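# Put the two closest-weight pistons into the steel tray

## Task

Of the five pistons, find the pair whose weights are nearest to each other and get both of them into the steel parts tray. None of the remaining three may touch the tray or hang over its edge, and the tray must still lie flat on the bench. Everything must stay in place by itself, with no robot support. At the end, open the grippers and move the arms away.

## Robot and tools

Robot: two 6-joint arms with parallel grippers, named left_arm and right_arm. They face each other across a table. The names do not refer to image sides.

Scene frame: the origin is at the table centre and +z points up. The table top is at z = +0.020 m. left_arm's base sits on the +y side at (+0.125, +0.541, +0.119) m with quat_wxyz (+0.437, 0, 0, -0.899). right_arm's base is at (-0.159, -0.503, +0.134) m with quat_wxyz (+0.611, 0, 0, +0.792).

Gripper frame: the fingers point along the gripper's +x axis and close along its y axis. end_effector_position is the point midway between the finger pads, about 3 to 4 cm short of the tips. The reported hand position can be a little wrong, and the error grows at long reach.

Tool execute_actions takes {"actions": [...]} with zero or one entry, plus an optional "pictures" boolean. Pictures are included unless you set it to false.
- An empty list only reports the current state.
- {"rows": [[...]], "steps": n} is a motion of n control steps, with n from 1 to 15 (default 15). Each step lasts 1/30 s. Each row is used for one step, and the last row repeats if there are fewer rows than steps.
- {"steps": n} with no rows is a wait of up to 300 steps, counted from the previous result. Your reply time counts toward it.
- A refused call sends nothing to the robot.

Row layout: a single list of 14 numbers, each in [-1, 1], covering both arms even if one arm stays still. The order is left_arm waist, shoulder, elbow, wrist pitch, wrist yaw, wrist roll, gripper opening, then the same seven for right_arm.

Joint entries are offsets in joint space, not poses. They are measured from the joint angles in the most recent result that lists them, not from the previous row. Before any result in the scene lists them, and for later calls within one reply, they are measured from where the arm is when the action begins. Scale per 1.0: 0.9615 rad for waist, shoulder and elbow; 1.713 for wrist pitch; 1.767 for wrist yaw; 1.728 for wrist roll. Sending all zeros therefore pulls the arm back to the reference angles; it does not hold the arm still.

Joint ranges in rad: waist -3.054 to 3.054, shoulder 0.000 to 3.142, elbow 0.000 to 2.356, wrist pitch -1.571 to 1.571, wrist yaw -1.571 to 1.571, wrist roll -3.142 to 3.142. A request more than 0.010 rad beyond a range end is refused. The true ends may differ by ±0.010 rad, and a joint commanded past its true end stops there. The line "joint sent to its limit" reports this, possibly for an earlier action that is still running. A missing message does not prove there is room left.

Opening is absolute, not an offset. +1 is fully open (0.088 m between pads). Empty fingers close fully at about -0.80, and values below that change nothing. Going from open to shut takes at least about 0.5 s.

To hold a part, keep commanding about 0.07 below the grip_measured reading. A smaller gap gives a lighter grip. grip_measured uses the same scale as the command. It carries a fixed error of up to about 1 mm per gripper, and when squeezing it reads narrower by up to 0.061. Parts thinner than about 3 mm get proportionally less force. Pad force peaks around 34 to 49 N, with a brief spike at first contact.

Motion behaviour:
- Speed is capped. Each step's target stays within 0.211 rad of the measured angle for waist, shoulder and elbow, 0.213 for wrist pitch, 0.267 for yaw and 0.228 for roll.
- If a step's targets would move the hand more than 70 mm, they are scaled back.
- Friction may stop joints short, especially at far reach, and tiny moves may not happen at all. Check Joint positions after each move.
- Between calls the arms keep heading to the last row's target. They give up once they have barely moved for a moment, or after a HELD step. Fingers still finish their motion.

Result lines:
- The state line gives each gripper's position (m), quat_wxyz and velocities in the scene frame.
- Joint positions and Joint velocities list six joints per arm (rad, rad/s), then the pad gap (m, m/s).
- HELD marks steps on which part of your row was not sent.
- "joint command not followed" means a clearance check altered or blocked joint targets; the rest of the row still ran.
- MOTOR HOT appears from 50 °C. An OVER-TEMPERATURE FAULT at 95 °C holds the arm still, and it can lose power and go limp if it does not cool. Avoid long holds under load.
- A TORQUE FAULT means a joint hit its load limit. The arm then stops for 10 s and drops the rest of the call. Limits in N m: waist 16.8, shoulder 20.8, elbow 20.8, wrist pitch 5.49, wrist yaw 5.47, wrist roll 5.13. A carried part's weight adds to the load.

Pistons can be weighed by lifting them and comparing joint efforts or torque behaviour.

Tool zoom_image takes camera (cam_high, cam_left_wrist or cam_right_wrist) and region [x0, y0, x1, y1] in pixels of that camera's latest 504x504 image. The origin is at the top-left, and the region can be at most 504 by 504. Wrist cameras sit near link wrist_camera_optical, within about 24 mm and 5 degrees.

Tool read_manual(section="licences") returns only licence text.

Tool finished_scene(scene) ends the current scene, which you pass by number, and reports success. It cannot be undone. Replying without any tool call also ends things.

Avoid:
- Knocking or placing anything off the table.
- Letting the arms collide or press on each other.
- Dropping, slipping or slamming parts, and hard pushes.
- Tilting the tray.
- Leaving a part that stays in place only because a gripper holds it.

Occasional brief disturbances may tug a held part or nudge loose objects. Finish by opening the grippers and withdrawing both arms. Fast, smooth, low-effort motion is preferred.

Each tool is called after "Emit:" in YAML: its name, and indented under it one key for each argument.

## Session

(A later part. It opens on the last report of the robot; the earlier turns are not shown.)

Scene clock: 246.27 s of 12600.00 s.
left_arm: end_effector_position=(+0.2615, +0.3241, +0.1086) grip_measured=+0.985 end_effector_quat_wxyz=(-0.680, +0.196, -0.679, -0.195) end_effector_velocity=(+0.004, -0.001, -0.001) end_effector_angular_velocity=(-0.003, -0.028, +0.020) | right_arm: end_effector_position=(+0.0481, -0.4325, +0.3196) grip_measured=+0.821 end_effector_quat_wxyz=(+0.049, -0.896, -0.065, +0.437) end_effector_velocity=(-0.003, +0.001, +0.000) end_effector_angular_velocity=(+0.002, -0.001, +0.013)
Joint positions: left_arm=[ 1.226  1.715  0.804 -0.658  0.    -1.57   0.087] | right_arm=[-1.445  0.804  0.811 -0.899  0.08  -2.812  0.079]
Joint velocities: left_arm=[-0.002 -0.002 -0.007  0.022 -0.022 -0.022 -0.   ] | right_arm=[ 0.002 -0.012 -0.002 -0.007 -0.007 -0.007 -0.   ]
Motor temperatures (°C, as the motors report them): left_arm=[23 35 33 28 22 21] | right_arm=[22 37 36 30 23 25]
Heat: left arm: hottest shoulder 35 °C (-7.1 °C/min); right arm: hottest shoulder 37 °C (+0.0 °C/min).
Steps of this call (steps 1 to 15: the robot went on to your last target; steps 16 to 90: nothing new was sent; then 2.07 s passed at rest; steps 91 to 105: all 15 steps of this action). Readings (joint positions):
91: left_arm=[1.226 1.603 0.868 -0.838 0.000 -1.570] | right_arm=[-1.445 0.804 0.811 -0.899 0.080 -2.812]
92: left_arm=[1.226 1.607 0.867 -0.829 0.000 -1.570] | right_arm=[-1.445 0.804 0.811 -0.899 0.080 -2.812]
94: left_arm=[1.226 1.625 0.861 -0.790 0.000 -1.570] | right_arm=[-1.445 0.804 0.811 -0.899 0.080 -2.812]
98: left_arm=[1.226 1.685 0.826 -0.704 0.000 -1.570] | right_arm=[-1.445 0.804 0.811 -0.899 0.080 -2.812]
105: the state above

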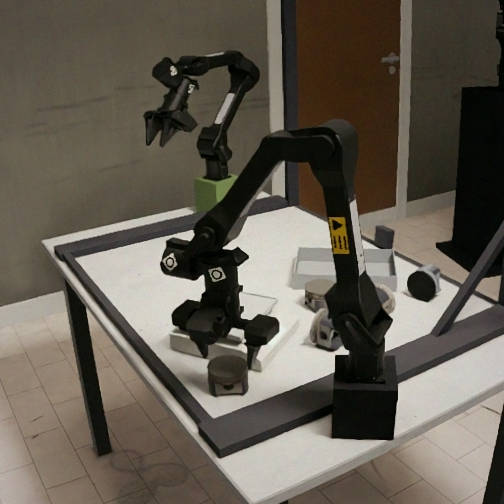

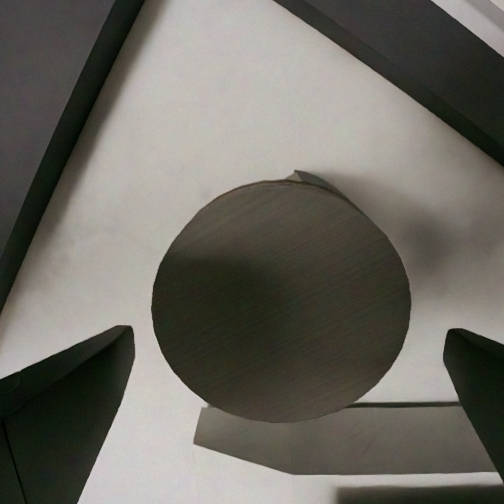

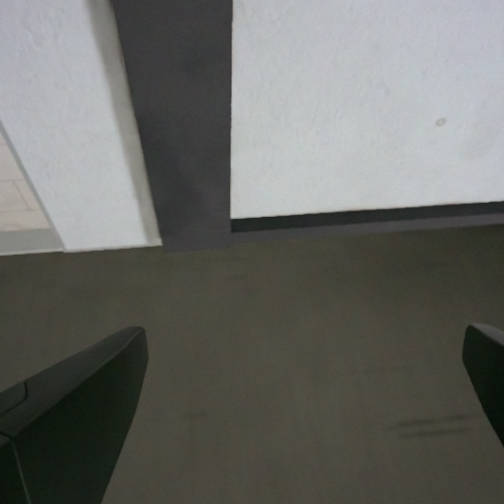

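Emit:
execute_actions:
  actions:
    - {"rows":[[0.012,0.012,-0.015,0.008,0,0,1,0,0,0,0,0,0,0.82],[0.024,0.026,-0.026,0.018,0,0,1,0,0,0,0,0,0,0.82],[0.024,0.04,-0.035,0.029,0,0,1,0,0,0,0,0,0,0.82],[0.024,0.054,-0.043,0.041,0,0,1,0,0,0,0,0,0,0.82],[0.024,0.068,-0.05,0.053,0,0,1,0,0,0,0,0,0,0.82],[0.024,0.082,-0.057,0.065,0,0,1,0,0,0,0,0,0,0.82],[0.024,0.096,-0.063,0.077,0,0,1,0,0,0,0,0,0,0.82],[0.024,0.11,-0.069,0.089,0,0,1,0,0,0,0,0,0,0.82],[0.024,0.122,-0.074,0.1,0,0,1,0,0,0,0,0,0,0.82],[0.024,0.133,-0.079,0.11,0,0,1,0,0,0,0,0,0,0.82],[0.024,0.142,-0.083,0.117,0,0,1,0,0,0,0,0,0,0.82]]}
  pictures: false

Emit:
execute_actions:
  actions:
    - {"steps":8}
  pictures: false

Emit:
execute_actions:
  actions:
    - {"rows":[[0,0,0,0,0,0,0.92,0,0,0,0,0,0,0.82],[0,0,0,0,0,0,0.86,0,0,0,0,0,0,0.82],[0,0,0,0,0,0,0.8,0,0,0,0,0,0,0.82],[0,0,0,0,0,0,0.75,0,0,0,0,0,0,0.82],[0,0,0,0,0,0,0.7,0,0,0,0,0,0,0.82],[0,0,0,0,0,0,0.65,0,0,0,0,0,0,0.82],[0,0,0,0,0,0,0.6,0,0,0,0,0,0,0.82],[0,0,0,0,0,0,0.55,0,0,0,0,0,0,0.82],[0,0,0,0,0,0,0.5,0,0,0,0,0,0,0.82]]}

Scene clock: 255.27 s of 12600.00 s.
left_arm: end_effector_position=(+0.2640, +0.3294, +0.0670) grip_measured=+0.985 end_effector_quat_wxyz=(-0.677, +0.202, -0.678, -0.203) end_effector_velocity=(+0.002, -0.001, -0.014) end_effector_angular_velocity=(-0.018, -0.021, +0.005) | right_arm: end_effector_position=(+0.0481, -0.4325, +0.3196) grip_measured=+0.821 end_effector_quat_wxyz=(+0.049, -0.896, -0.065, +0.437) end_effector_velocity=(+0.001, -0.001, -0.001) end_effector_angular_velocity=(-0.009, -0.006, -0.001)
Joint positions: left_arm=[ 1.246  1.837  0.733 -0.468  0.    -1.57   0.087] | right_arm=[-1.445  0.804  0.811 -0.899  0.08  -2.812  0.079]
Joint velocities: left_arm=[-0.002  0.037 -0.032  0.095 -0.007 -0.007 -0.   ] | right_arm=[-0.002 -0.002 -0.007  0.007  0.007 -0.007 -0.   ]
Motor temperatures (°C, as the motors report them): left_arm=[23 34 33 28 22 21] | right_arm=[22 37 36 30 23 25]
Heat: left arm: hottest shoulder 34 °C (-8.1 °C/min); right arm: hottest shoulder 37 °C (+0.0 °C/min).
Steps of this call (steps 1 to 15: the robot went on to your last target; steps 16 to 90: nothing new was sent; then 5.50 s passed at rest; steps 91 to 105: all 15 steps of this action). Readings (joint positions):
91: left_arm=[1.227 1.716 0.804 -0.654 0.000 -1.570] | right_arm=[-1.445 0.804 0.811 -0.899 0.080 -2.812]
92: left_arm=[1.230 1.717 0.801 -0.647 0.000 -1.570] | right_arm=[-1.445 0.804 0.811 -0.899 0.080 -2.812]
94: left_arm=[1.239 1.729 0.791 -0.620 0.000 -1.570] | right_arm=[-1.445 0.804 0.811 -0.899 0.080 -2.812]
98: left_arm=[1.246 1.779 0.762 -0.551 0.000 -1.570] | right_arm=[-1.445 0.804 0.811 -0.899 0.080 -2.812]
105: the state above

Scene clock: 255.53 s of 12600.00 s.
left_arm: end_effector_position=(+0.2648, +0.3283, +0.0666) grip_measured=+0.985 end_effector_quat_wxyz=(-0.678, +0.204, -0.677, -0.201) end_effector_velocity=(-0.000, -0.002, +0.001) end_effector_angular_velocity=(-0.014, -0.001, -0.010) | right_arm: end_effector_position=(+0.0481, -0.4325, +0.3196) grip_measured=+0.821 end_effector_quat_wxyz=(+0.049, -0.896, -0.065, +0.437) end_effector_velocity=(-0.001, -0.001, +0.000) end_effector_angular_velocity=(-0.000, +0.003, +0.003)
Joint positions: left_arm=[ 1.246  1.838  0.733 -0.46   0.    -1.57   0.087] | right_arm=[-1.445  0.804  0.811 -0.899  0.08  -2.812  0.079]
Joint velocities: left_arm=[-0.002 -0.007 -0.002  0.007  0.007  0.007 -0.   ] | right_arm=[-0.007 -0.002  0.002 -0.007 -0.007 -0.007 -0.   ]
Motor temperatures (°C, as the motors report them): left_arm=[23 34 33 28 22 21] | right_arm=[22 37 36 30 23 25]
Heat: left arm: hottest shoulder 34 °C (-8.0 °C/min); right arm: hottest shoulder 37 °C (+0.0 °C/min).
Steps of this call (steps 1 to 8: the robot went on to your last target). Readings (joint positions):
1: left_arm=[1.246 1.838 0.733 -0.465 0.000 -1.570] | right_arm=[-1.445 0.804 0.811 -0.899 0.080 -2.812]
2: left_arm=[1.246 1.838 0.733 -0.463 0.000 -1.570] | right_arm=[-1.445 0.804 0.811 -0.899 0.080 -2.812]
4: left_arm=[1.246 1.838 0.733 -0.461 0.000 -1.570] | right_arm=[-1.445 0.804 0.811 -0.899 0.080 -2.812]
8: the state above

Scene clock: 256.03 s of 12600.00 s.
left_arm: end_effector_position=(+0.2646, +0.3285, +0.0666) grip_measured=+0.612 end_effector_quat_wxyz=(-0.678, +0.203, -0.677, -0.201) end_effector_velocity=(-0.002, -0.002, -0.001) end_effector_angular_velocity=(-0.006, +0.005, -0.000) | right_arm: end_effector_position=(+0.0481, -0.4325, +0.3196) grip_measured=+0.821 end_effector_quat_wxyz=(+0.049, -0.896, -0.065, +0.437) end_effector_velocity=(-0.003, +0.002, -0.004) end_effector_angular_velocity=(-0.002, +0.014, +0.028)
Joint positions: left_arm=[ 1.246  1.838  0.733 -0.461  0.    -1.57   0.069] | right_arm=[-1.445  0.804  0.811 -0.899  0.08  -2.812  0.079]
Joint velocities: left_arm=[-0.007  0.002 -0.002  0.007  0.007 -0.007  0.   ] | right_arm=[-0.002 -0.002 -0.007 -0.007 -0.022 -0.022  0.   ]
Motor temperatures (°C, as the motors report them): left_arm=[23 34 33 28 22 21] | right_arm=[22 37 36 30 23 25]
Heat: left arm: hottest shoulder 34 °C (-8.1 °C/min); right arm: hottest shoulder 37 °C (+0.0 °C/min).
Steps of this call (steps 1 to 15: all 15 steps of this action). Readings (joint positions):
1: left_arm=[1.246 1.838 0.733 -0.460 0.000 -1.570] | right_arm=[-1.445 0.804 0.811 -0.899 0.080 -2.812]
2: left_arm=[1.246 1.838 0.733 -0.460 0.000 -1.570] | right_arm=[-1.445 0.804 0.811 -0.899 0.080 -2.812]
4: left_arm=[1.246 1.838 0.733 -0.460 0.000 -1.570] | right_arm=[-1.445 0.804 0.811 -0.899 0.080 -2.812]
8: left_arm=[1.246 1.838 0.733 -0.460 0.000 -1.570] | right_arm=[-1.445 0.804 0.811 -0.899 0.080 -2.812]
15: the state above

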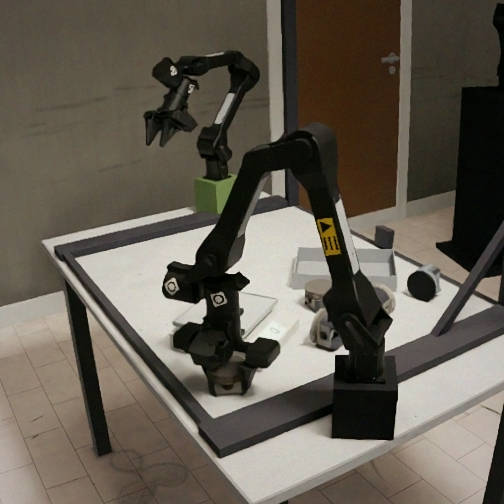

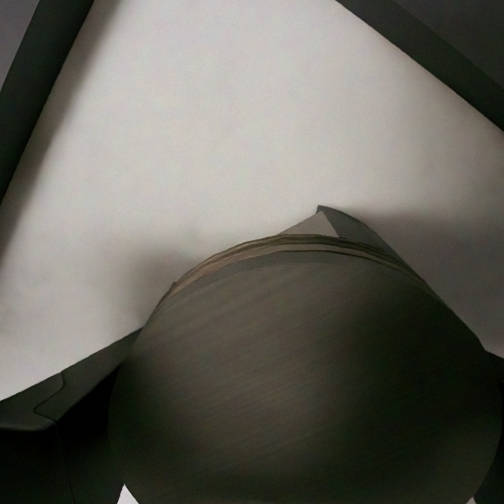

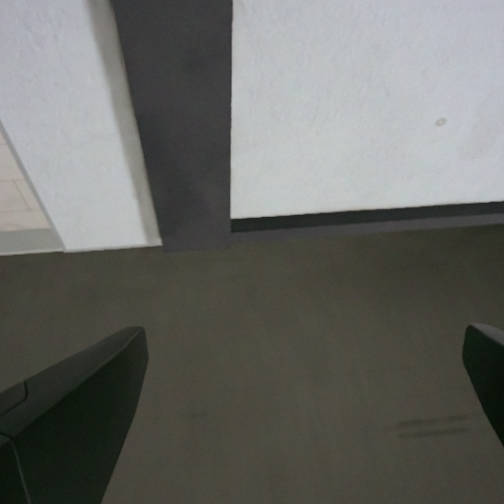

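Emit:
execute_actions:
  actions:
    - {"rows":[[0,-0.02,0.008,-0.008,0,0,0.52,0,0,0,0,0,0,0.82],[0,-0.045,0.018,-0.024,0,0,0.52,0,0,0,0,0,0,0.82],[0,-0.07,0.03,-0.044,0,0,0.52,0,0,0,0,0,0,0.82],[0,-0.095,0.043,-0.066,0,0,0.52,0,0,0,0,0,0,0.82],[0,-0.12,0.058,-0.09,0,0,0.52,0,0,0,0,0,0,0.82],[0,-0.145,0.074,-0.114,0,0,0.52,0,0,0,0,0,0,0.82],[0,-0.168,0.092,-0.138,0,0,0.52,0,0,0,0,0,0,0.82],[0,-0.19,0.112,-0.162,0,0,0.52,0,0,0,0,0,0,0.82],[0,-0.212,0.133,-0.186,0,0,0.52,0,0,0,0,0,0,0.82],[0,-0.232,0.155,-0.21,0,0,0.52,0,0,0,0,0,0,0.82],[0,-0.25,0.18,-0.235,0,0,0.52,0,0,0,0,0,0,0.82],[0,-0.266,0.205,-0.26,0,0,0.52,0,0,0,0,0,0,0.82],[0,-0.28,0.23,-0.284,0,0,0.52,0,0,0,0,0,0,0.82],[0,-0.294,0.254,-0.306,0,0,0.52,0,0,0,0,0,0,0.82],[0,-0.306,0.274,-0.325,0,0,0.52,0,0,0,0,0,0,0.82]]}
  pictures: false

Emit:
execute_actions:
  actions:
    - {"steps":10}
  pictures: false

Emit:
execute_actions:
  actions:
    - {"rows":[[-0.015,0.015,0.03,-0.003,0,0,0.52,0,0,0,0,0,0,0.82],[-0.04,0.04,0.065,-0.006,0,0,0.52,0,0,0,0,0,0,0.82],[-0.07,0.07,0.105,-0.01,0,0,0.52,0,0,0,0,0,0,0.82],[-0.1,0.105,0.15,-0.014,0,0,0.52,0,0,0,0,0,0,0.82],[-0.135,0.14,0.195,-0.018,0,0,0.52,0,0,0,0,0,0,0.82],[-0.17,0.175,0.24,-0.022,0,0,0.52,0,0,0,0,0,0,0.82],[-0.205,0.21,0.285,-0.026,0,0,0.52,0,0,0,0,0,0,0.82],[-0.24,0.245,0.33,-0.03,0,0,0.52,0,0,0,0,0,0,0.82],[-0.275,0.28,0.375,-0.034,0,0,0.52,0,0,0,0,0,0,0.82],[-0.31,0.315,0.42,-0.038,0,0,0.52,0,0,0,0,0,0,0.82],[-0.345,0.35,0.46,-0.042,0,0,0.52,0,0,0,0,0,0,0.82],[-0.375,0.385,0.5,-0.046,0,0,0.52,0,0,0,0,0,0,0.82],[-0.405,0.42,0.535,-0.05,0,0,0.52,0,0,0,0,0,0,0.82],[-0.43,0.45,0.562,-0.053,0,0,0.52,0,0,0,0,0,0,0.82],[-0.447,0.475,0.582,-0.055,0,0,0.52,0,0,0,0,0,0,0.82]]}
  pictures: false

Emit:
execute_actions:
  actions:
    - {"steps":12}
  pictures: false

Emit:
execute_actions:
  actions:
    - {"rows":[[0,0.005,-0.01,0.006,0,0,0.52,0,0,0,0,0,0,0.82],[0,0.01,-0.02,0.013,0,0,0.52,0,0,0,0,0,0,0.82],[0,0.015,-0.03,0.021,0,0,0.52,0,0,0,0,0,0,0.82],[0,0.02,-0.04,0.029,0,0,0.52,0,0,0,0,0,0,0.82],[0,0.025,-0.05,0.037,0,0,0.52,0,0,0,0,0,0,0.82],[0,0.03,-0.06,0.045,0,0,0.52,0,0,0,0,0,0,0.82],[0,0.035,-0.07,0.053,0,0,0.52,0,0,0,0,0,0,0.82],[0,0.04,-0.08,0.061,0,0,0.52,0,0,0,0,0,0,0.82],[0,0.045,-0.09,0.069,0,0,0.52,0,0,0,0,0,0,0.82],[0,0.05,-0.1,0.078,0,0,0.52,0,0,0,0,0,0,0.82],[0,0.055,-0.11,0.085,0,0,0.52,0,0,0,0,0,0,0.82],[0,0.06,-0.12,0.092,0,0,0.52,0,0,0,0,0,0,0.82]]}
  pictures: false

Emit:
execute_actions:
  actions:
    - {"steps":6}
  pictures: false

Scene clock: 273.63 s of 12600.00 s.
left_arm: end_effector_position=(+0.2644, +0.3288, +0.1676) grip_measured=+0.612 end_effector_quat_wxyz=(-0.676, +0.199, -0.679, -0.206) end_effector_velocity=(+0.001, +0.003, +0.252) end_effector_angular_velocity=(-0.002, -0.028, +0.005) | right_arm: end_effector_position=(+0.0481, -0.4325, +0.3196) grip_measured=+0.821 end_effector_quat_wxyz=(+0.049, -0.896, -0.065, +0.437) end_effector_velocity=(-0.002, -0.000, -0.002) end_effector_angular_velocity=(+0.007, +0.010, -0.004)
Joint positions: left_arm=[ 1.246  1.589  0.939 -0.932  0.    -1.57   0.069] | right_arm=[-1.445  0.804  0.811 -0.899  0.08  -2.812  0.079]
Joint velocities: left_arm=[-0.002 -0.432  0.647 -1.062 -0.022 -0.007 -0.   ] | right_arm=[-0.002 -0.002 -0.002 -0.007 -0.007  0.007 -0.   ]
Motor temperatures (°C, as the motors report them): left_arm=[23 34 33 27 22 21] | right_arm=[22 37 36 30 23 25]
Heat: left arm: hottest shoulder 34 °C (-7.0 °C/min); right arm: hottest shoulder 37 °C (+0.0 °C/min).
Steps of this call (steps 1 to 15: the robot went on to your last target; steps 16 to 90: nothing new was sent; then 14.10 s passed at rest; steps 91 to 105: all 15 steps of this action). Readings (joint positions):
91: left_arm=[1.246 1.837 0.733 -0.461 0.000 -1.570] | right_arm=[-1.445 0.804 0.811 -0.899 0.080 -2.812]
92: left_arm=[1.246 1.833 0.735 -0.469 0.000 -1.570] | right_arm=[-1.445 0.804 0.811 -0.899 0.080 -2.812]
94: left_arm=[1.246 1.811 0.742 -0.517 0.000 -1.570] | right_arm=[-1.445 0.804 0.811 -0.899 0.080 -2.812]
98: left_arm=[1.246 1.725 0.789 -0.652 0.000 -1.570] | right_arm=[-1.445 0.804 0.811 -0.899 0.080 -2.812]
105: the state above

Scene clock: 273.97 s of 12600.00 s.
left_arm: end_effector_position=(+0.2634, +0.3303, +0.1872) grip_measured=+0.612 end_effector_quat_wxyz=(-0.676, +0.199, -0.679, -0.206) end_effector_velocity=(-0.001, -0.002, +0.003) end_effector_angular_velocity=(-0.010, +0.002, +0.005) | right_arm: end_effector_position=(+0.0481, -0.4325, +0.3196) grip_measured=+0.821 end_effector_quat_wxyz=(+0.049, -0.896, -0.065, +0.437) end_effector_velocity=(-0.001, -0.001, -0.001) end_effector_angular_velocity=(-0.012, +0.003, +0.004)
Joint positions: left_arm=[ 1.246  1.553  0.986 -1.015  0.    -1.57   0.069] | right_arm=[-1.445  0.804  0.811 -0.899  0.08  -2.812  0.079]
Joint velocities: left_arm=[-0.002 -0.007  0.007 -0.007  0.007 -0.007  0.   ] | right_arm=[ 0.002 -0.002 -0.002 -0.007  0.007 -0.007 -0.   ]
Motor temperatures (°C, as the motors report them): left_arm=[23 34 33 27 22 21] | right_arm=[22 37 36 30 23 25]
Heat: left arm: hottest shoulder 34 °C (-7.1 °C/min); right arm: hottest shoulder 37 °C (+0.0 °C/min).
Steps of this call (steps 1 to 10: the robot went on to your last target). Readings (joint positions):
1: left_arm=[1.246 1.576 0.956 -0.961 0.000 -1.570] | right_arm=[-1.445 0.804 0.811 -0.899 0.080 -2.812]
2: left_arm=[1.246 1.565 0.969 -0.978 0.000 -1.570] | right_arm=[-1.445 0.804 0.811 -0.899 0.080 -2.812]
4: left_arm=[1.246 1.554 0.984 -0.997 0.000 -1.570] | right_arm=[-1.445 0.804 0.811 -0.899 0.080 -2.812]
8: left_arm=[1.246 1.553 0.986 -1.014 0.000 -1.570] | right_arm=[-1.445 0.804 0.811 -0.899 0.080 -2.812]
10: the state above

Scene clock: 274.47 s of 12600.00 s.
left_arm: end_effector_position=(+0.2007, +0.1834, +0.1979) grip_measured=+0.612 end_effector_quat_wxyz=(-0.705, +0.083, -0.702, -0.063) end_effector_velocity=(-0.255, -0.244, -0.078) end_effector_angular_velocity=(+0.135, +0.036, -0.811) | right_arm: end_effector_position=(+0.0481, -0.4325, +0.3196) grip_measured=+0.821 end_effector_quat_wxyz=(+0.049, -0.896, -0.065, +0.437) end_effector_velocity=(-0.002, +0.001, -0.002) end_effector_angular_velocity=(-0.002, +0.008, +0.013)
Joint positions: left_arm=[ 0.873  1.93   1.476 -1.089 -0.001 -1.57   0.069] | right_arm=[-1.445  0.804  0.811 -0.899  0.08  -2.812  0.079]
Joint velocities: left_arm=[-0.818  0.872  0.886 -0.154  0.007 -0.007 -0.   ] | right_arm=[ 0.002 -0.002 -0.002 -0.007 -0.007 -0.007 -0.   ]
Motor temperatures (°C, as the motors report them): left_arm=[23 34 33 27 22 21] | right_arm=[22 37 36 30 23 25]
Heat: left arm: hottest shoulder 34 °C (-7.0 °C/min); right arm: hottest shoulder 37 °C (+0.0 °C/min).
Steps of this call (steps 1 to 15: all 15 steps of this action). Readings (joint positions):
1: left_arm=[1.245 1.553 0.990 -1.016 0.000 -1.570] | right_arm=[-1.445 0.804 0.811 -0.899 0.080 -2.812]
2: left_arm=[1.240 1.559 0.998 -1.022 -0.001 -1.570] | right_arm=[-1.445 0.804 0.811 -0.899 0.080 -2.812]
4: left_arm=[1.211 1.590 1.041 -1.033 -0.002 -1.570] | right_arm=[-1.445 0.804 0.811 -0.899 0.080 -2.812]
8: left_arm=[1.098 1.707 1.201 -1.047 -0.003 -1.570] | right_arm=[-1.445 0.804 0.811 -0.899 0.080 -2.812]
15: the state above

Scene clock: 274.87 s of 12600.00 s.
left_arm: end_effector_position=(+0.1806, +0.1696, +0.1883) grip_measured=+0.612 end_effector_quat_wxyz=(-0.704, +0.053, -0.706, -0.052) end_effector_velocity=(+0.002, +0.001, +0.001) end_effector_angular_velocity=(+0.006, -0.021, +0.005) | right_arm: end_effector_position=(+0.0481, -0.4325, +0.3196) grip_measured=+0.821 end_effector_quat_wxyz=(+0.049, -0.896, -0.065, +0.437) end_effector_velocity=(-0.003, -0.000, -0.002) end_effector_angular_velocity=(-0.002, +0.008, +0.008)
Joint positions: left_arm=[ 0.814  1.998  1.534 -1.106  0.002 -1.57   0.069] | right_arm=[-1.445  0.804  0.811 -0.899  0.08  -2.812  0.079]
Joint velocities: left_arm=[-0.002 -0.002  0.002 -0.007 -0.022 -0.007 -0.   ] | right_arm=[-0.002 -0.007 -0.007 -0.007 -0.007 -0.007 -0.   ]
Motor temperatures (°C, as the motors report them): left_arm=[23 34 33 27 22 21] | right_arm=[22 37 36 30 23 25]
Heat: left arm: hottest shoulder 34 °C (-6.1 °C/min); right arm: hottest shoulder 37 °C (+0.0 °C/min).
Steps of this call (steps 1 to 12: the robot went on to your last target). Readings (joint positions):
1: left_arm=[0.848 1.954 1.500 -1.092 0.001 -1.570] | right_arm=[-1.445 0.804 0.811 -0.899 0.080 -2.812]
2: left_arm=[0.829 1.972 1.513 -1.093 0.003 -1.570] | right_arm=[-1.445 0.804 0.811 -0.899 0.080 -2.812]
4: left_arm=[0.810 1.991 1.522 -1.103 0.004 -1.570] | right_arm=[-1.445 0.804 0.811 -0.899 0.080 -2.812]
8: left_arm=[0.812 1.998 1.529 -1.106 0.003 -1.570] | right_arm=[-1.445 0.804 0.811 -0.899 0.080 -2.812]
12: the state above

Scene clock: 275.37 s of 12600.00 s.
left_arm: end_effector_position=(+0.1804, +0.1708, +0.1468) grip_measured=+0.612 end_effector_quat_wxyz=(-0.704, +0.051, -0.706, -0.054) end_effector_velocity=(-0.003, +0.022, -0.051) end_effector_angular_velocity=(+0.100, +0.008, +0.005) | right_arm: end_effector_position=(+0.0481, -0.4325, +0.3196) grip_measured=+0.821 end_effector_quat_wxyz=(+0.049, -0.896, -0.065, +0.437) end_effector_velocity=(-0.004, -0.001, -0.006) end_effector_angular_velocity=(-0.011, +0.030, +0.008)
Joint positions: left_arm=[ 0.814  2.044  1.43  -0.961  0.002 -1.57   0.069] | right_arm=[-1.445  0.804  0.811 -0.899  0.08  -2.812  0.079]
Joint velocities: left_arm=[-0.002  0.071 -0.11   0.081 -0.007 -0.007 -0.   ] | right_arm=[-0.002  0.002 -0.007 -0.022 -0.007 -0.007 -0.   ]
Motor temperatures (°C, as the motors report them): left_arm=[23 34 33 27 22 21] | right_arm=[22 37 36 30 23 25]
Heat: left arm: hottest shoulder 34 °C (-6.0 °C/min); right arm: hottest shoulder 37 °C (+0.0 °C/min).
Steps of this call (steps 1 to 15: all 15 steps of this action). Readings (joint positions):
1: left_arm=[0.814 1.998 1.534 -1.106 0.002 -1.570] | right_arm=[-1.445 0.804 0.811 -0.899 0.080 -2.812]
2: left_arm=[0.814 1.998 1.533 -1.103 0.002 -1.570] | right_arm=[-1.445 0.804 0.811 -0.899 0.080 -2.812]
4: left_arm=[0.814 1.998 1.523 -1.082 0.002 -1.570] | right_arm=[-1.445 0.804 0.811 -0.899 0.080 -2.812]
8: left_arm=[0.814 2.009 1.489 -1.033 0.002 -1.570] | right_arm=[-1.445 0.804 0.811 -0.899 0.080 -2.812]
15: the state above

Scene clock: 275.57 s of 12600.00 s.
left_arm: end_effector_position=(+0.1805, +0.1702, +0.1450) grip_measured=+0.612 end_effector_quat_wxyz=(-0.704, +0.052, -0.706, -0.053) end_effector_velocity=(-0.000, +0.007, +0.001) end_effector_angular_velocity=(+0.025, -0.018, +0.015) | right_arm: end_effector_position=(+0.0481, -0.4325, +0.3196) grip_measured=+0.821 end_effector_quat_wxyz=(+0.049, -0.896, -0.065, +0.437) end_effector_velocity=(-0.002, +0.001, -0.002) end_effector_angular_velocity=(-0.013, +0.010, +0.024)
Joint positions: left_arm=[ 0.814  2.047  1.426 -0.951  0.002 -1.57   0.069] | right_arm=[-1.445  0.804  0.811 -0.899  0.08  -2.812  0.079]
Joint velocities: left_arm=[-0.007 -0.007 -0.007 -0.022 -0.022 -0.022 -0.   ] | right_arm=[ 0.002  0.002 -0.002 -0.007 -0.007 -0.022 -0.   ]
Motor temperatures (°C, as the motors report them): left_arm=[23 34 33 27 22 21] | right_arm=[22 37 36 30 23 25]
Heat: left arm: hottest shoulder 34 °C (-6.0 °C/min); right arm: hottest shoulder 37 °C (+0.0 °C/min).
Steps of this call (steps 1 to 6: the robot went on to your last target). Readings (joint positions):
1: left_arm=[0.814 2.046 1.427 -0.958 0.002 -1.570] | right_arm=[-1.445 0.804 0.811 -0.899 0.080 -2.812]
2: left_arm=[0.814 2.047 1.426 -0.956 0.002 -1.570] | right_arm=[-1.445 0.804 0.811 -0.899 0.080 -2.812]
4: left_arm=[0.814 2.047 1.426 -0.952 0.002 -1.570] | right_arm=[-1.445 0.804 0.811 -0.899 0.080 -2.812]
6: the state above

Emit:
execute_actions:
  actions:
    - {"rows":[[0,0,-0.01,0.004,0,0,0.52,0,0,0,0,0,0,0.82],[0,0,-0.016,0.007,0,0,0.52,0,0,0,0,0,0,0.82],[0,0,-0.022,0.01,0,0,0.52,0,0,0,0,0,0,0.82],[0,0,-0.028,0.013,0,0,0.52,0,0,0,0,0,0,0.82],[0,0,-0.034,0.016,0,0,0.52,0,0,0,0,0,0,0.82],[0,0,-0.04,0.019,0,0,0.52,0,0,0,0,0,0,0.82],[0,0,-0.046,0.022,0,0,0.52,0,0,0,0,0,0,0.82],[0,0,-0.052,0.024,0,0,0.52,0,0,0,0,0,0,0.82]]}
  pictures: false

Emit:
execute_actions:
  actions:
    - {"rows":[[0,0,0,0,0,0,0.62,0,0,0,0,0,0,0.82],[0,0,0,0,0,0,0.72,0,0,0,0,0,0,0.82],[0,0,0,0,0,0,0.85,0,0,0,0,0,0,0.82]],"steps":10}
  pictures: false

Emit:
execute_actions:
  actions:
    - {"steps":50}

Emit:
zoom_image:
  camera: "cam_high"
  region: [240,300,310,370]

Scene clock: 283.00 s of 12600.00 s.
left_arm: end_effector_position=(+0.1798, +0.1748, +0.1355) grip_measured=+0.612 end_effector_quat_wxyz=(-0.704, +0.051, -0.706, -0.054) end_effector_velocity=(-0.000, +0.002, +0.000) end_effector_angular_velocity=(+0.008, -0.006, +0.005) | right_arm: end_effector_position=(+0.0481, -0.4325, +0.3196) grip_measured=+0.821 end_effector_quat_wxyz=(+0.049, -0.896, -0.065, +0.437) end_effector_velocity=(+0.002, -0.001, +0.002) end_effector_angular_velocity=(-0.005, -0.015, -0.001)
Joint positions: left_arm=[ 0.814  2.047  1.385 -0.913  0.002 -1.57   0.069] | right_arm=[-1.445  0.804  0.811 -0.899  0.08  -2.812  0.079]
Joint velocities: left_arm=[-0.002 -0.002 -0.002 -0.007 -0.007 -0.007 -0.   ] | right_arm=[-0.002 -0.002  0.002  0.007  0.007 -0.007  0.   ]
Motor temperatures (°C, as the motors report them): left_arm=[23 35 33 27 22 21] | right_arm=[22 36 36 30 23 25]
Heat: left arm: hottest shoulder 35 °C (-4.1 °C/min); right arm: hottest shoulder 36 °C (-1.0 °C/min).
Steps of this call (steps 1 to 30: the robot went on to your last target; steps 31 to 100: nothing new was sent; then 3.60 s passed at rest; steps 101 to 115: all 15 steps of this action). Readings (joint positions):
101: left_arm=[0.814 2.047 1.425 -0.950 0.002 -1.570] | right_arm=[-1.445 0.804 0.811 -0.899 0.080 -2.812]
102: left_arm=[0.814 2.047 1.424 -0.947 0.002 -1.570] | right_arm=[-1.445 0.804 0.811 -0.899 0.080 -2.812]
104: left_arm=[0.814 2.047 1.418 -0.939 0.002 -1.570] | right_arm=[-1.445 0.804 0.811 -0.899 0.080 -2.812]
108: left_arm=[0.814 2.047 1.396 -0.921 0.002 -1.570] | right_arm=[-1.445 0.804 0.811 -0.899 0.080 -2.812]
115: the state above

Scene clock: 283.33 s of 12600.00 s.
left_arm: end_effector_position=(+0.1798, +0.1748, +0.1355) grip_measured=+0.837 end_effector_quat_wxyz=(-0.704, +0.051, -0.706, -0.054) end_effector_velocity=(-0.001, +0.008, +0.002) end_effector_angular_velocity=(+0.030, +0.012, +0.010) | right_arm: end_effector_position=(+0.0481, -0.4325, +0.3196) grip_measured=+0.821 end_effector_quat_wxyz=(+0.049, -0.896, -0.065, +0.437) end_effector_velocity=(+0.001, +0.001, +0.000) end_effector_angular_velocity=(+0.004, -0.006, +0.008)
Joint positions: left_arm=[ 0.814  2.047  1.385 -0.913  0.002 -1.57   0.08 ] | right_arm=[-1.445  0.804  0.811 -0.899  0.08  -2.812  0.079]
Joint velocities: left_arm=[ 0.002 -0.007 -0.002 -0.037  0.007 -0.007  0.006] | right_arm=[-0.002 -0.002 -0.002  0.007 -0.007 -0.007 -0.   ]
Motor temperatures (°C, as the motors report them): left_arm=[23 35 33 27 22 21] | right_arm=[22 36 36 30 23 25]
Heat: left arm: hottest shoulder 35 °C (-4.0 °C/min); right arm: hottest shoulder 36 °C (-1.0 °C/min).
Steps of this call (steps 1 to 10: all 10 steps of this action). Readings (joint positions):
1: left_arm=[0.814 2.047 1.385 -0.913 0.002 -1.570] | right_arm=[-1.445 0.804 0.811 -0.899 0.080 -2.812]
2: left_arm=[0.814 2.047 1.385 -0.913 0.002 -1.570] | right_arm=[-1.445 0.804 0.811 -0.899 0.080 -2.812]
4: left_arm=[0.814 2.047 1.385 -0.913 0.002 -1.570] | right_arm=[-1.445 0.804 0.811 -0.899 0.080 -2.812]
8: left_arm=[0.814 2.047 1.385 -0.913 0.002 -1.570] | right_arm=[-1.445 0.804 0.811 -0.899 0.080 -2.812]
10: the state above

Scene clock: 285.00 s of 12600.00 s.
left_arm: end_effector_position=(+0.1798, +0.1748, +0.1355) grip_measured=+0.847 end_effector_quat_wxyz=(-0.704, +0.051, -0.706, -0.054) end_effector_velocity=(-0.002, +0.002, +0.000) end_effector_angular_velocity=(+0.006, +0.008, +0.005) | right_arm: end_effector_position=(+0.0481, -0.4325, +0.3196) grip_measured=+0.821 end_effector_quat_wxyz=(+0.049, -0.896, -0.065, +0.437) end_effector_velocity=(+0.000, +0.003, +0.002) end_effector_angular_velocity=(+0.025, -0.004, +0.006)
Joint positions: left_arm=[ 0.814  2.047  1.385 -0.913  0.002 -1.57   0.081] | right_arm=[-1.445  0.804  0.811 -0.899  0.08  -2.812  0.079]
Joint velocities: left_arm=[-0.002 -0.002 -0.002 -0.007  0.007 -0.007 -0.   ] | right_arm=[-0.002 -0.002  0.002  0.007 -0.022  0.007 -0.   ]
Motor temperatures (°C, as the motors report them): left_arm=[23 35 33 27 22 21] | right_arm=[22 36 36 30 23 25]
Heat: left arm: hottest shoulder 35 °C (-3.1 °C/min); right arm: hottest shoulder 36 °C (-1.0 °C/min).
Steps of this call (steps 1 to 15: the robot went on to your last target; steps 16 to 50: nothing new was sent). Readings (joint positions):
1: left_arm=[0.814 2.047 1.385 -0.913 0.002 -1.570] | right_arm=[-1.445 0.804 0.811 -0.899 0.080 -2.812]
2: left_arm=[0.814 2.047 1.385 -0.913 0.002 -1.570] | right_arm=[-1.445 0.804 0.811 -0.899 0.080 -2.812]
4: left_arm=[0.814 2.047 1.385 -0.913 0.002 -1.570] | right_arm=[-1.445 0.804 0.811 -0.899 0.080 -2.812]
8: left_arm=[0.814 2.047 1.385 -0.913 0.002 -1.570] | right_arm=[-1.445 0.804 0.811 -0.899 0.080 -2.812]
50: the state above
All arms were judged still, so your last target was given up. Only a new action makes them travel on or press farther. Fingers that are still opening or closing keep moving.

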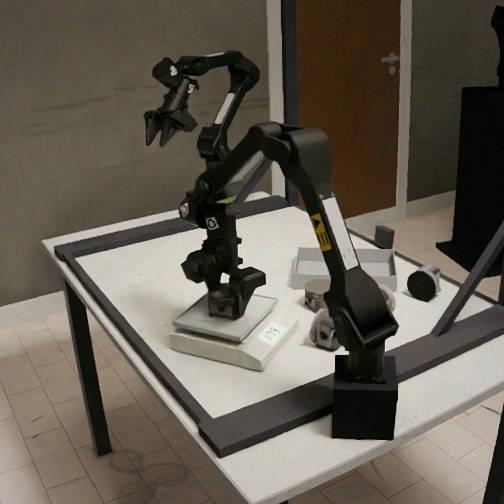

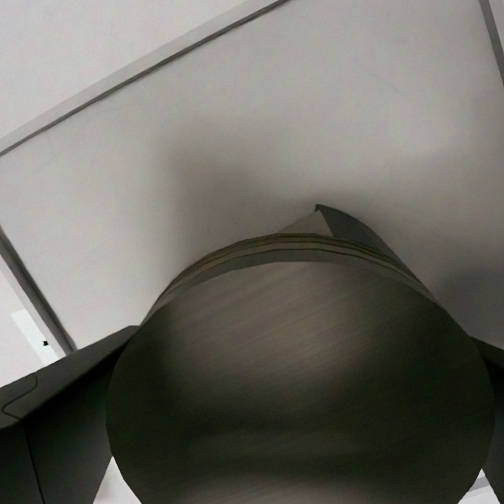

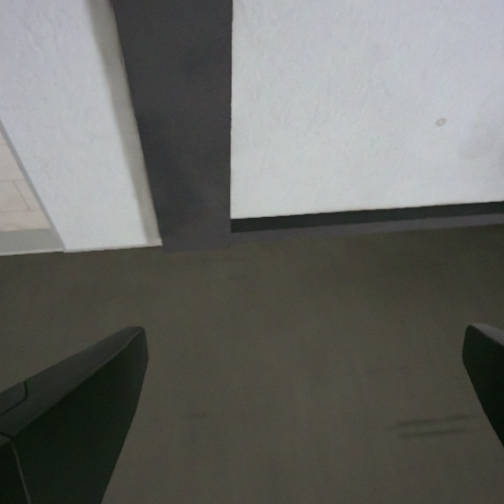

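Region (240, 300, 310, 370) of cam_high's 504x504 image, scaled by 7.200, with more detail than that image has.

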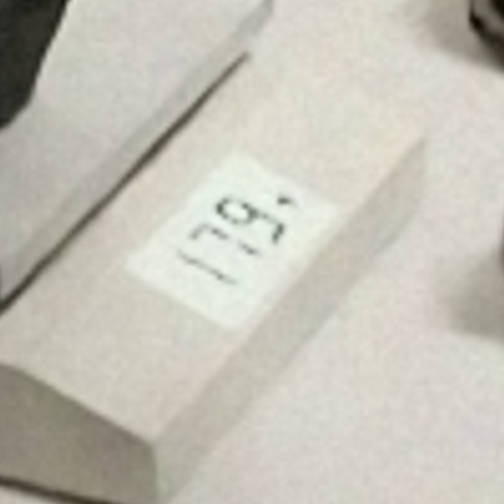

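Emit:
execute_actions:
  actions:
    - {"rows":[[0,0,0,0,0,0,1,0,0,0,0,0,0,0.82],[0,0,0,0,0,0,1,0,0,0,0,0,0,0.82],[0,0,0,0,0,0.04,1,0,0,0,0,0,0,0.82],[0,0,0,0,0,0.1,1,0,0,0,0,0,0,0.82],[0,0,0,0,0,0.17,1,0,0,0,0,0,0,0.82],[0,0,0,0,0,0.25,1,0,0,0,0,0,0,0.82],[0,0,0,0,0,0.33,1,0,0,0,0,0,0,0.82],[0,0,0,0,0,0.41,1,0,0,0,0,0,0,0.82],[0,0,0,0,0,0.49,1,0,0,0,0,0,0,0.82],[0,0,0,0,0,0.57,1,0,0,0,0,0,0,0.82],[0,0,0,0,0,0.65,1,0,0,0,0,0,0,0.82],[0,0,0,0,0,0.73,1,0,0,0,0,0,0,0.82],[0,0,0,0,0,0.8,1,0,0,0,0,0,0,0.82],[0,0,0,0,0,0.86,1,0,0,0,0,0,0,0.82],[0,0,0,0,0,0.91,1,0,0,0,0,0,0,0.82]]}
  pictures: false

Emit:
execute_actions:
  actions:
    - {"steps":15}
  pictures: false

Emit:
execute_actions:
  actions:
    - {"rows":[[0,-0.022,-0.015,0.01,0,0,1,0,0,0,0,0,0,0.82],[0,-0.036,-0.035,0.024,0,0,1,0,0,0,0,0,0,0.82],[0,-0.049,-0.055,0.038,0,0,1,0,0,0,0,0,0,0.82],[0,-0.062,-0.075,0.052,0,0,1,0,0,0,0,0,0,0.82],[0,-0.075,-0.095,0.066,0,0,1,0,0,0,0,0,0,0.82],[0,-0.088,-0.115,0.08,0,0,1,0,0,0,0,0,0,0.82],[0,-0.1,-0.135,0.094,0,0,1,0,0,0,0,0,0,0.82],[0,-0.112,-0.155,0.108,0,0,1,0,0,0,0,0,0,0.82],[0,-0.124,-0.175,0.122,0,0,1,0,0,0,0,0,0,0.82],[0,-0.135,-0.195,0.136,0,0,1,0,0,0,0,0,0,0.82],[0,-0.145,-0.215,0.15,0,0,1,0,0,0,0,0,0,0.82],[0,-0.153,-0.234,0.162,0,0,1,0,0,0,0,0,0,0.82]]}
  pictures: false

Emit:
execute_actions:
  actions:
    - {"steps":8}

Scene clock: 301.33 s of 12600.00 s.
left_arm: end_effector_position=(+0.1798, +0.1748, +0.1355) grip_measured=+0.984 end_effector_quat_wxyz=(+0.666, +0.235, +0.668, -0.234) end_effector_velocity=(-0.000, +0.002, +0.000) end_effector_angular_velocity=(+0.003, +0.001, -2.076) | right_arm: end_effector_position=(+0.0481, -0.4325, +0.3196) grip_measured=+0.821 end_effector_quat_wxyz=(+0.049, -0.896, -0.065, +0.437) end_effector_velocity=(-0.002, -0.000, -0.002) end_effector_angular_velocity=(-0.011, +0.005, +0.019)
Joint positions: left_arm=[ 0.814  2.047  1.385 -0.913  0.002 -0.746  0.087] | right_arm=[-1.445  0.804  0.811 -0.899  0.08  -2.812  0.079]
Joint velocities: left_arm=[-0.002 -0.002 -0.002 -0.007 -0.007  2.073 -0.   ] | right_arm=[-0.002 -0.002 -0.002 -0.007 -0.007 -0.022 -0.001]
Motor temperatures (°C, as the motors report them): left_arm=[23 37 34 27 22 21] | right_arm=[22 36 36 30 23 25]
Heat: left arm: hottest shoulder 37 °C (+1.0 °C/min); right arm: hottest shoulder 36 °C (-1.0 °C/min).
Steps of this call (steps 1 to 90: nothing new was sent; then 12.83 s passed at rest; steps 91 to 105: all 15 steps of this action). Readings (joint positions):
91: left_arm=[0.814 2.047 1.385 -0.913 0.002 -1.570] | right_arm=[-1.445 0.804 0.811 -0.899 0.080 -2.812]
92: left_arm=[0.814 2.047 1.385 -0.913 0.002 -1.570] | right_arm=[-1.445 0.804 0.811 -0.899 0.080 -2.812]
94: left_arm=[0.814 2.047 1.385 -0.913 0.002 -1.514] | right_arm=[-1.445 0.804 0.811 -0.899 0.080 -2.812]
98: left_arm=[0.814 2.047 1.385 -0.913 0.002 -1.235] | right_arm=[-1.445 0.804 0.811 -0.899 0.080 -2.812]
105: the state above

Scene clock: 301.83 s of 12600.00 s.
left_arm: end_effector_position=(+0.1798, +0.1748, +0.1355) grip_measured=+0.985 end_effector_quat_wxyz=(+0.537, +0.459, +0.540, -0.458) end_effector_velocity=(-0.000, +0.002, +0.000) end_effector_angular_velocity=(+0.008, -0.006, -0.142) | right_arm: end_effector_position=(+0.0481, -0.4325, +0.3196) grip_measured=+0.821 end_effector_quat_wxyz=(+0.049, -0.896, -0.065, +0.437) end_effector_velocity=(-0.003, +0.002, -0.001) end_effector_angular_velocity=(+0.002, +0.005, +0.028)
Joint positions: left_arm=[ 0.814  2.047  1.385 -0.913  0.002 -0.011  0.087] | right_arm=[-1.445  0.804  0.811 -0.899  0.08  -2.812  0.079]
Joint velocities: left_arm=[-0.002 -0.002 -0.002 -0.007 -0.007  0.139 -0.   ] | right_arm=[-0.002 -0.007 -0.002 -0.007 -0.022 -0.022  0.   ]
Motor temperatures (°C, as the motors report them): left_arm=[23 37 34 27 22 21] | right_arm=[22 36 36 30 23 25]
Heat: left arm: hottest shoulder 37 °C (+2.0 °C/min); right arm: hottest shoulder 36 °C (-1.0 °C/min).
Steps of this call (steps 1 to 15: the robot went on to your last target). Readings (joint positions):
1: left_arm=[0.814 2.047 1.385 -0.913 0.002 -0.676] | right_arm=[-1.445 0.804 0.811 -0.899 0.080 -2.812]
2: left_arm=[0.814 2.047 1.385 -0.913 0.002 -0.605] | right_arm=[-1.445 0.804 0.811 -0.899 0.080 -2.812]
4: left_arm=[0.814 2.047 1.385 -0.913 0.002 -0.466] | right_arm=[-1.445 0.804 0.811 -0.899 0.080 -2.812]
8: left_arm=[0.814 2.047 1.385 -0.913 0.002 -0.185] | right_arm=[-1.445 0.804 0.811 -0.899 0.080 -2.812]
15: the state above

Scene clock: 302.33 s of 12600.00 s.
left_arm: end_effector_position=(+0.1799, +0.1742, +0.1361) grip_measured=+0.985 end_effector_quat_wxyz=(+0.584, +0.414, +0.488, -0.500) end_effector_velocity=(-0.001, +0.010, -0.016) end_effector_angular_velocity=(-0.074, -0.020, -0.008) | right_arm: end_effector_position=(+0.0481, -0.4325, +0.3196) grip_measured=+0.821 end_effector_quat_wxyz=(+0.049, -0.896, -0.065, +0.437) end_effector_velocity=(-0.002, -0.000, -0.004) end_effector_angular_velocity=(-0.006, +0.017, +0.008)
Joint positions: left_arm=[ 0.814  1.917  1.181 -0.654  0.002 -0.01   0.087] | right_arm=[-1.445  0.804  0.811 -0.899  0.08  -2.812  0.079]
Joint velocities: left_arm=[-0.002 -0.056 -0.164  0.183 -0.007  0.007 -0.   ] | right_arm=[-0.002  0.002 -0.007 -0.007 -0.007 -0.007 -0.   ]
Motor temperatures (°C, as the motors report them): left_arm=[23 37 34 27 22 21] | right_arm=[22 36 36 30 23 25]
Heat: left arm: hottest shoulder 37 °C (+2.0 °C/min); right arm: hottest shoulder 36 °C (-1.0 °C/min).
Steps of this call (steps 1 to 15: all 15 steps of this action). Readings (joint positions):
1: left_arm=[0.814 2.046 1.384 -0.911 0.002 -0.010] | right_arm=[-1.445 0.804 0.811 -0.899 0.080 -2.812]
2: left_arm=[0.814 2.043 1.379 -0.899 0.002 -0.010] | right_arm=[-1.445 0.804 0.811 -0.899 0.080 -2.812]
4: left_arm=[0.814 2.028 1.356 -0.866 0.002 -0.010] | right_arm=[-1.445 0.804 0.811 -0.899 0.080 -2.812]
8: left_arm=[0.814 1.979 1.287 -0.780 0.002 -0.010] | right_arm=[-1.445 0.804 0.811 -0.899 0.080 -2.812]
15: the state above

Scene clock: 302.60 s of 12600.00 s.
left_arm: end_effector_position=(+0.1799, +0.1740, +0.1351) grip_measured=+0.985 end_effector_quat_wxyz=(+0.586, +0.412, +0.485, -0.501) end_effector_velocity=(-0.001, -0.004, +0.005) end_effector_angular_velocity=(-0.031, -0.010, +0.001) | right_arm: end_effector_position=(+0.0481, -0.4325, +0.3196) grip_measured=+0.821 end_effector_quat_wxyz=(+0.049, -0.896, -0.065, +0.437) end_effector_velocity=(-0.004, -0.002, -0.004) end_effector_angular_velocity=(-0.007, +0.021, +0.003)
Joint positions: left_arm=[ 0.814  1.914  1.171 -0.638  0.002 -0.01   0.087] | right_arm=[-1.445  0.804  0.811 -0.899  0.08  -2.812  0.079]
Joint velocities: left_arm=[-0.007 -0.017 -0.007  0.022 -0.007 -0.007 -0.   ] | right_arm=[-0.007 -0.002 -0.002 -0.022 -0.007 -0.007 -0.   ]
Motor temperatures (°C, as the motors report them): left_arm=[23 37 34 27 22 21] | right_arm=[22 36 36 30 23 25]
Heat: left arm: hottest shoulder 37 °C (+2.0 °C/min); right arm: hottest shoulder 36 °C (-1.0 °C/min).
Steps of this call (steps 1 to 8: the robot went on to your last target). Readings (joint positions):
1: left_arm=[0.814 1.916 1.178 -0.648 0.002 -0.010] | right_arm=[-1.445 0.804 0.811 -0.899 0.080 -2.812]
2: left_arm=[0.814 1.915 1.175 -0.644 0.002 -0.010] | right_arm=[-1.445 0.804 0.811 -0.899 0.080 -2.812]
4: left_arm=[0.814 1.915 1.172 -0.641 0.002 -0.010] | right_arm=[-1.445 0.804 0.811 -0.899 0.080 -2.812]
8: the state above

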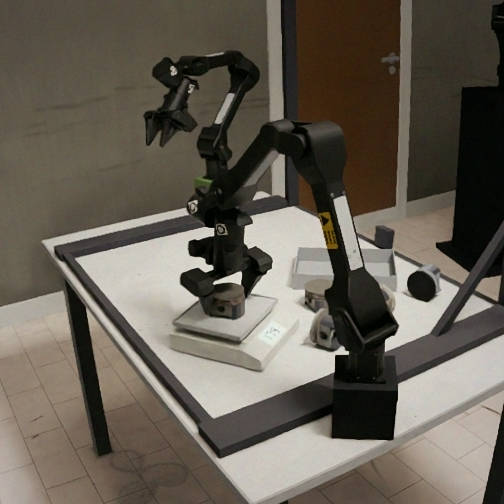

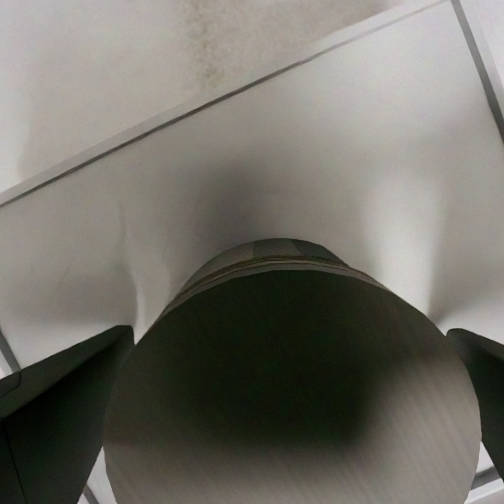

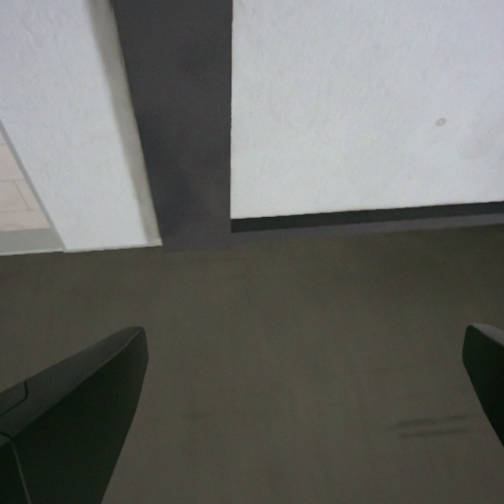

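Emit:
execute_actions:
  actions:
    - {"rows":[[0,0,0,-0.008,0,0,0.95,0,0,0,0,0,0,0.82],[0,0,0,-0.014,0,0,0.88,0,0,0,0,0,0,0.82],[0,0,0,-0.014,0,0,0.81,0,0,0,0,0,0,0.82],[0,0,0,-0.014,0,0,0.75,0,0,0,0,0,0,0.82],[0,0,0,-0.014,0,0,0.7,0,0,0,0,0,0,0.82],[0,0,0,-0.014,0,0,0.65,0,0,0,0,0,0,0.82],[0,0,0,-0.014,0,0,0.6,0,0,0,0,0,0,0.82],[0,0,0,-0.014,0,0,0.55,0,0,0,0,0,0,0.82],[0,0,0,-0.014,0,0,0.51,0,0,0,0,0,0,0.82]],"steps":14}
  pictures: false

Emit:
execute_actions:
  actions:
    - {"rows":[[0,0,0.02,-0.008,0,0,0.51,0,0,0,0,0,0,0.82],[0,0,0.045,-0.02,0,0,0.51,0,0,0,0,0,0,0.82],[0,0,0.075,-0.035,0,0,0.51,0,0,0,0,0,0,0.82],[0,0,0.105,-0.052,0,0,0.51,0,0,0,0,0,0,0.82],[0,0,0.135,-0.07,0,0,0.51,0,0,0,0,0,0,0.82],[0,0,0.165,-0.087,0,0,0.51,0,0,0,0,0,0,0.82],[0,0,0.195,-0.104,0,0,0.51,0,0,0,0,0,0,0.82],[0,0,0.225,-0.122,0,0,0.51,0,0,0,0,0,0,0.82],[0,0,0.25,-0.14,0,0,0.51,0,0,0,0,0,0,0.82]],"steps":15}
  pictures: false

Emit:
execute_actions:
  actions:
    - {"rows":[[-0.02,0,0,0,0,0,0.51,0,0,0,0,0,0,0.82],[-0.06,0,0,0,0,0,0.51,0,0,0,0,0,0,0.82],[-0.11,0,0,0,0,0,0.51,0,0,0,0,0,0,0.82],[-0.17,0,0,0,0,0,0.51,0,0,0,0,0,0,0.82],[-0.23,0,0,0,0,0,0.51,0,0,0,0,0,0,0.82],[-0.29,0,0,0,0,0,0.51,0,0,0,0,0,0,0.82],[-0.35,0,0,0,0,0,0.51,0,0,0,0,0,0,0.82],[-0.41,0,0,0,0,0,0.51,0,0,0,0,0,0,0.82],[-0.48,0,0,0,0,0,0.51,0,0,0,0,0,0,0.82],[-0.55,0,0,0,0,0,0.51,0,0,0,0,0,0,0.82],[-0.62,0,0,0,0,0,0.51,0,0,0,0,0,0,0.82],[-0.69,0,0,0,0,0,0.51,0,0,0,0,0,0,0.82],[-0.75,0,0,0,0,0,0.51,0,0,0,0,0,0,0.82],[-0.81,0,0,0,0,0,0.51,0,0,0,0,0,0,0.82],[-0.853,0,0,0,0,0,0.51,0,0,0,0,0,0,0.82]]}
  pictures: false

Emit:
execute_actions:
  actions:
    - {"steps":16}

Scene clock: 318.70 s of 12600.00 s.
left_arm: end_effector_position=(+0.1794, +0.1785, +0.1345) grip_measured=+0.574 end_effector_quat_wxyz=(+0.581, +0.417, +0.491, -0.497) end_effector_velocity=(+0.002, -0.000, -0.001) end_effector_angular_velocity=(+0.001, -0.021, +0.008) | right_arm: end_effector_position=(+0.0481, -0.4325, +0.3196) grip_measured=+0.821 end_effector_quat_wxyz=(+0.049, -0.896, -0.065, +0.437) end_effector_velocity=(-0.002, -0.000, -0.003) end_effector_angular_velocity=(+0.005, +0.015, -0.004)
Joint positions: left_arm=[ 0.814  1.913  1.17  -0.659  0.001 -0.01   0.067] | right_arm=[-1.445  0.804  0.811 -0.899  0.08  -2.812  0.079]
Joint velocities: left_arm=[-0.002  0.002 -0.002  0.007 -0.022 -0.007 -0.   ] | right_arm=[-0.002 -0.002 -0.007 -0.007 -0.007  0.007  0.   ]
Motor temperatures (°C, as the motors report them): left_arm=[23 39 34 27 22 21] | right_arm=[22 36 36 31 23 25]
Heat: left arm: hottest shoulder 39 °C (+5.1 °C/min); right arm: hottest shoulder 36 °C (-1.0 °C/min).
Steps of this call (steps 1 to 30: the robot went on to your last target; steps 31 to 100: nothing new was sent; then 12.30 s passed at rest; steps 101 to 114: all 14 steps of this action). Readings (joint positions):
101: left_arm=[0.814 1.913 1.170 -0.637 0.002 -0.010] | right_arm=[-1.445 0.804 0.811 -0.899 0.080 -2.812]
102: left_arm=[0.814 1.913 1.170 -0.641 0.002 -0.010] | right_arm=[-1.445 0.804 0.811 -0.899 0.080 -2.812]
104: left_arm=[0.814 1.913 1.170 -0.653 0.002 -0.010] | right_arm=[-1.445 0.804 0.811 -0.899 0.080 -2.812]
108: left_arm=[0.814 1.913 1.170 -0.658 0.001 -0.010] | right_arm=[-1.445 0.804 0.811 -0.899 0.080 -2.812]
114: the state above

Scene clock: 319.20 s of 12600.00 s.
left_arm: end_effector_position=(+0.1825, +0.1576, +0.1878) grip_measured=+0.574 end_effector_quat_wxyz=(+0.580, +0.418, +0.492, -0.496) end_effector_velocity=(-0.008, +0.039, -0.005) end_effector_angular_velocity=(+0.175, +0.035, +0.004) | right_arm: end_effector_position=(+0.0481, -0.4325, +0.3196) grip_measured=+0.821 end_effector_quat_wxyz=(+0.049, -0.896, -0.065, +0.437) end_effector_velocity=(-0.001, -0.001, -0.002) end_effector_angular_velocity=(-0.002, +0.008, +0.003)
Joint positions: left_arm=[ 0.814  1.913  1.4   -0.891  0.001 -0.01   0.067] | right_arm=[-1.445  0.804  0.811 -0.899  0.08  -2.812  0.079]
Joint velocities: left_arm=[-0.002 -0.007 -0.002 -0.183  0.007 -0.007 -0.   ] | right_arm=[-0.007 -0.002 -0.002 -0.007 -0.007 -0.007 -0.   ]
Motor temperatures (°C, as the motors report them): left_arm=[23 39 34 27 22 21] | right_arm=[22 36 36 31 23 25]
Heat: left arm: hottest shoulder 39 °C (+5.1 °C/min); right arm: hottest shoulder 36 °C (-1.0 °C/min).
Steps of this call (steps 1 to 15: all 15 steps of this action). Readings (joint positions):
1: left_arm=[0.814 1.913 1.172 -0.661 0.001 -0.010] | right_arm=[-1.445 0.804 0.811 -0.899 0.080 -2.812]
2: left_arm=[0.814 1.913 1.179 -0.669 0.001 -0.010] | right_arm=[-1.445 0.804 0.811 -0.899 0.080 -2.812]
4: left_arm=[0.814 1.913 1.205 -0.707 0.001 -0.010] | right_arm=[-1.445 0.804 0.811 -0.899 0.080 -2.812]
8: left_arm=[0.814 1.913 1.308 -0.803 0.001 -0.010] | right_arm=[-1.445 0.804 0.811 -0.899 0.080 -2.812]
15: the state above

Scene clock: 319.70 s of 12600.00 s.
left_arm: end_effector_position=(-0.0510, +0.1955, +0.1878) grip_measured=+0.574 end_effector_quat_wxyz=(+0.402, +0.549, +0.340, -0.650) end_effector_velocity=(-0.571, +0.294, -0.000) end_effector_angular_velocity=(+0.010, +0.004, -1.647) | right_arm: end_effector_position=(+0.0481, -0.4325, +0.3196) grip_measured=+0.821 end_effector_quat_wxyz=(+0.049, -0.896, -0.065, +0.437) end_effector_velocity=(-0.004, +0.003, -0.003) end_effector_angular_velocity=(+0.009, +0.012, +0.022)
Joint positions: left_arm=[ 0.193  1.913  1.4   -0.89  -0.001 -0.01   0.067] | right_arm=[-1.445  0.804  0.811 -0.899  0.08  -2.812  0.079]
Joint velocities: left_arm=[-1.653 -0.002 -0.002 -0.007  0.007 -0.007 -0.   ] | right_arm=[ 0.002 -0.007 -0.007 -0.007 -0.022 -0.007 -0.   ]
Motor temperatures (°C, as the motors report them): left_arm=[23 39 34 27 22 21] | right_arm=[22 36 36 31 23 25]
Heat: left arm: hottest shoulder 39 °C (+5.0 °C/min); right arm: hottest shoulder 36 °C (-1.0 °C/min).
Steps of this call (steps 1 to 15: all 15 steps of this action). Readings (joint positions):
1: left_arm=[0.813 1.913 1.400 -0.894 0.001 -0.010] | right_arm=[-1.445 0.804 0.811 -0.899 0.080 -2.812]
2: left_arm=[0.808 1.913 1.400 -0.895 -0.001 -0.010] | right_arm=[-1.445 0.804 0.811 -0.899 0.080 -2.812]
4: left_arm=[0.771 1.913 1.400 -0.894 -0.009 -0.010] | right_arm=[-1.445 0.804 0.811 -0.899 0.080 -2.812]
8: left_arm=[0.582 1.913 1.400 -0.890 -0.004 -0.010] | right_arm=[-1.445 0.804 0.811 -0.899 0.080 -2.812]
15: the state above

Scene clock: 320.23 s of 12600.00 s.
left_arm: end_effector_position=(-0.1161, +0.2373, +0.1878) grip_measured=+0.574 end_effector_quat_wxyz=(+0.335, +0.579, +0.285, -0.687) end_effector_velocity=(+0.005, -0.001, -0.000) end_effector_angular_velocity=(-0.005, -0.019, +0.028) | right_arm: end_effector_position=(+0.0481, -0.4325, +0.3196) grip_measured=+0.821 end_effector_quat_wxyz=(+0.049, -0.896, -0.065, +0.437) end_effector_velocity=(-0.002, -0.000, -0.002) end_effector_angular_velocity=(-0.011, +0.005, +0.019)
Joint positions: left_arm=[-0.005  1.913  1.4   -0.89   0.002 -0.01   0.067] | right_arm=[-1.445  0.804  0.811 -0.899  0.08  -2.812  0.079]
Joint velocities: left_arm=[ 0.002 -0.002 -0.002 -0.007 -0.022 -0.022 -0.   ] | right_arm=[-0.002 -0.002 -0.002 -0.007 -0.007 -0.022 -0.   ]
Motor temperatures (°C, as the motors report them): left_arm=[23 39 34 27 22 21] | right_arm=[22 36 36 31 23 25]
Heat: left arm: hottest shoulder 39 °C (+5.1 °C/min); right arm: hottest shoulder 36 °C (-1.0 °C/min).
Steps of this call (steps 1 to 16: the robot went on to your last target). Readings (joint positions):
1: left_arm=[0.138 1.913 1.400 -0.890 -0.001 -0.010] | right_arm=[-1.445 0.804 0.811 -0.899 0.080 -2.812]
2: left_arm=[0.085 1.913 1.400 -0.890 0.001 -0.010] | right_arm=[-1.445 0.804 0.811 -0.899 0.080 -2.812]
4: left_arm=[0.005 1.913 1.400 -0.890 0.012 -0.010] | right_arm=[-1.445 0.804 0.811 -0.899 0.080 -2.812]
8: left_arm=[-0.023 1.913 1.400 -0.890 0.007 -0.010] | right_arm=[-1.445 0.804 0.811 -0.899 0.080 -2.812]
16: the state above

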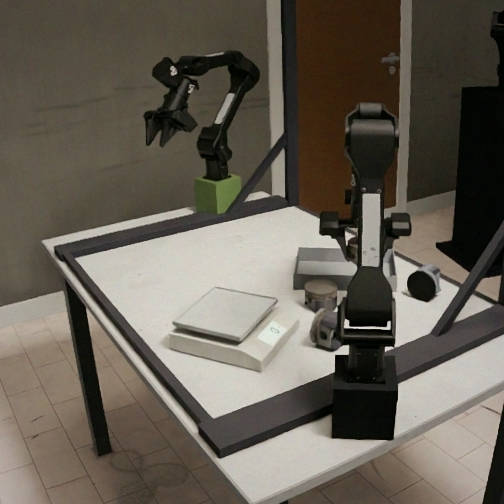

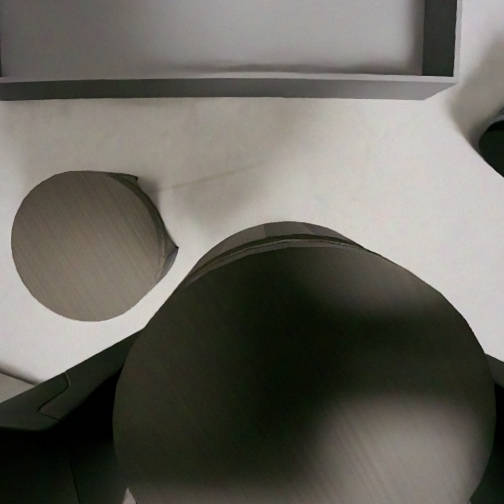

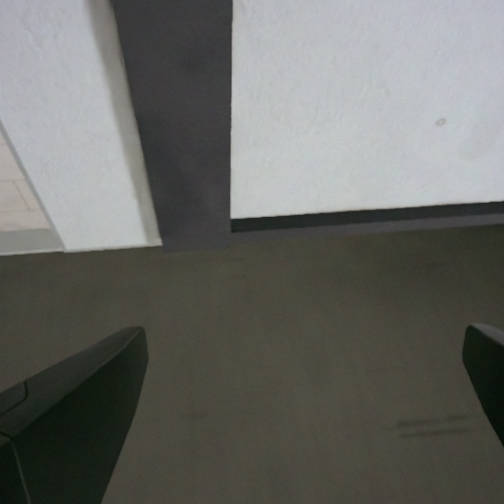

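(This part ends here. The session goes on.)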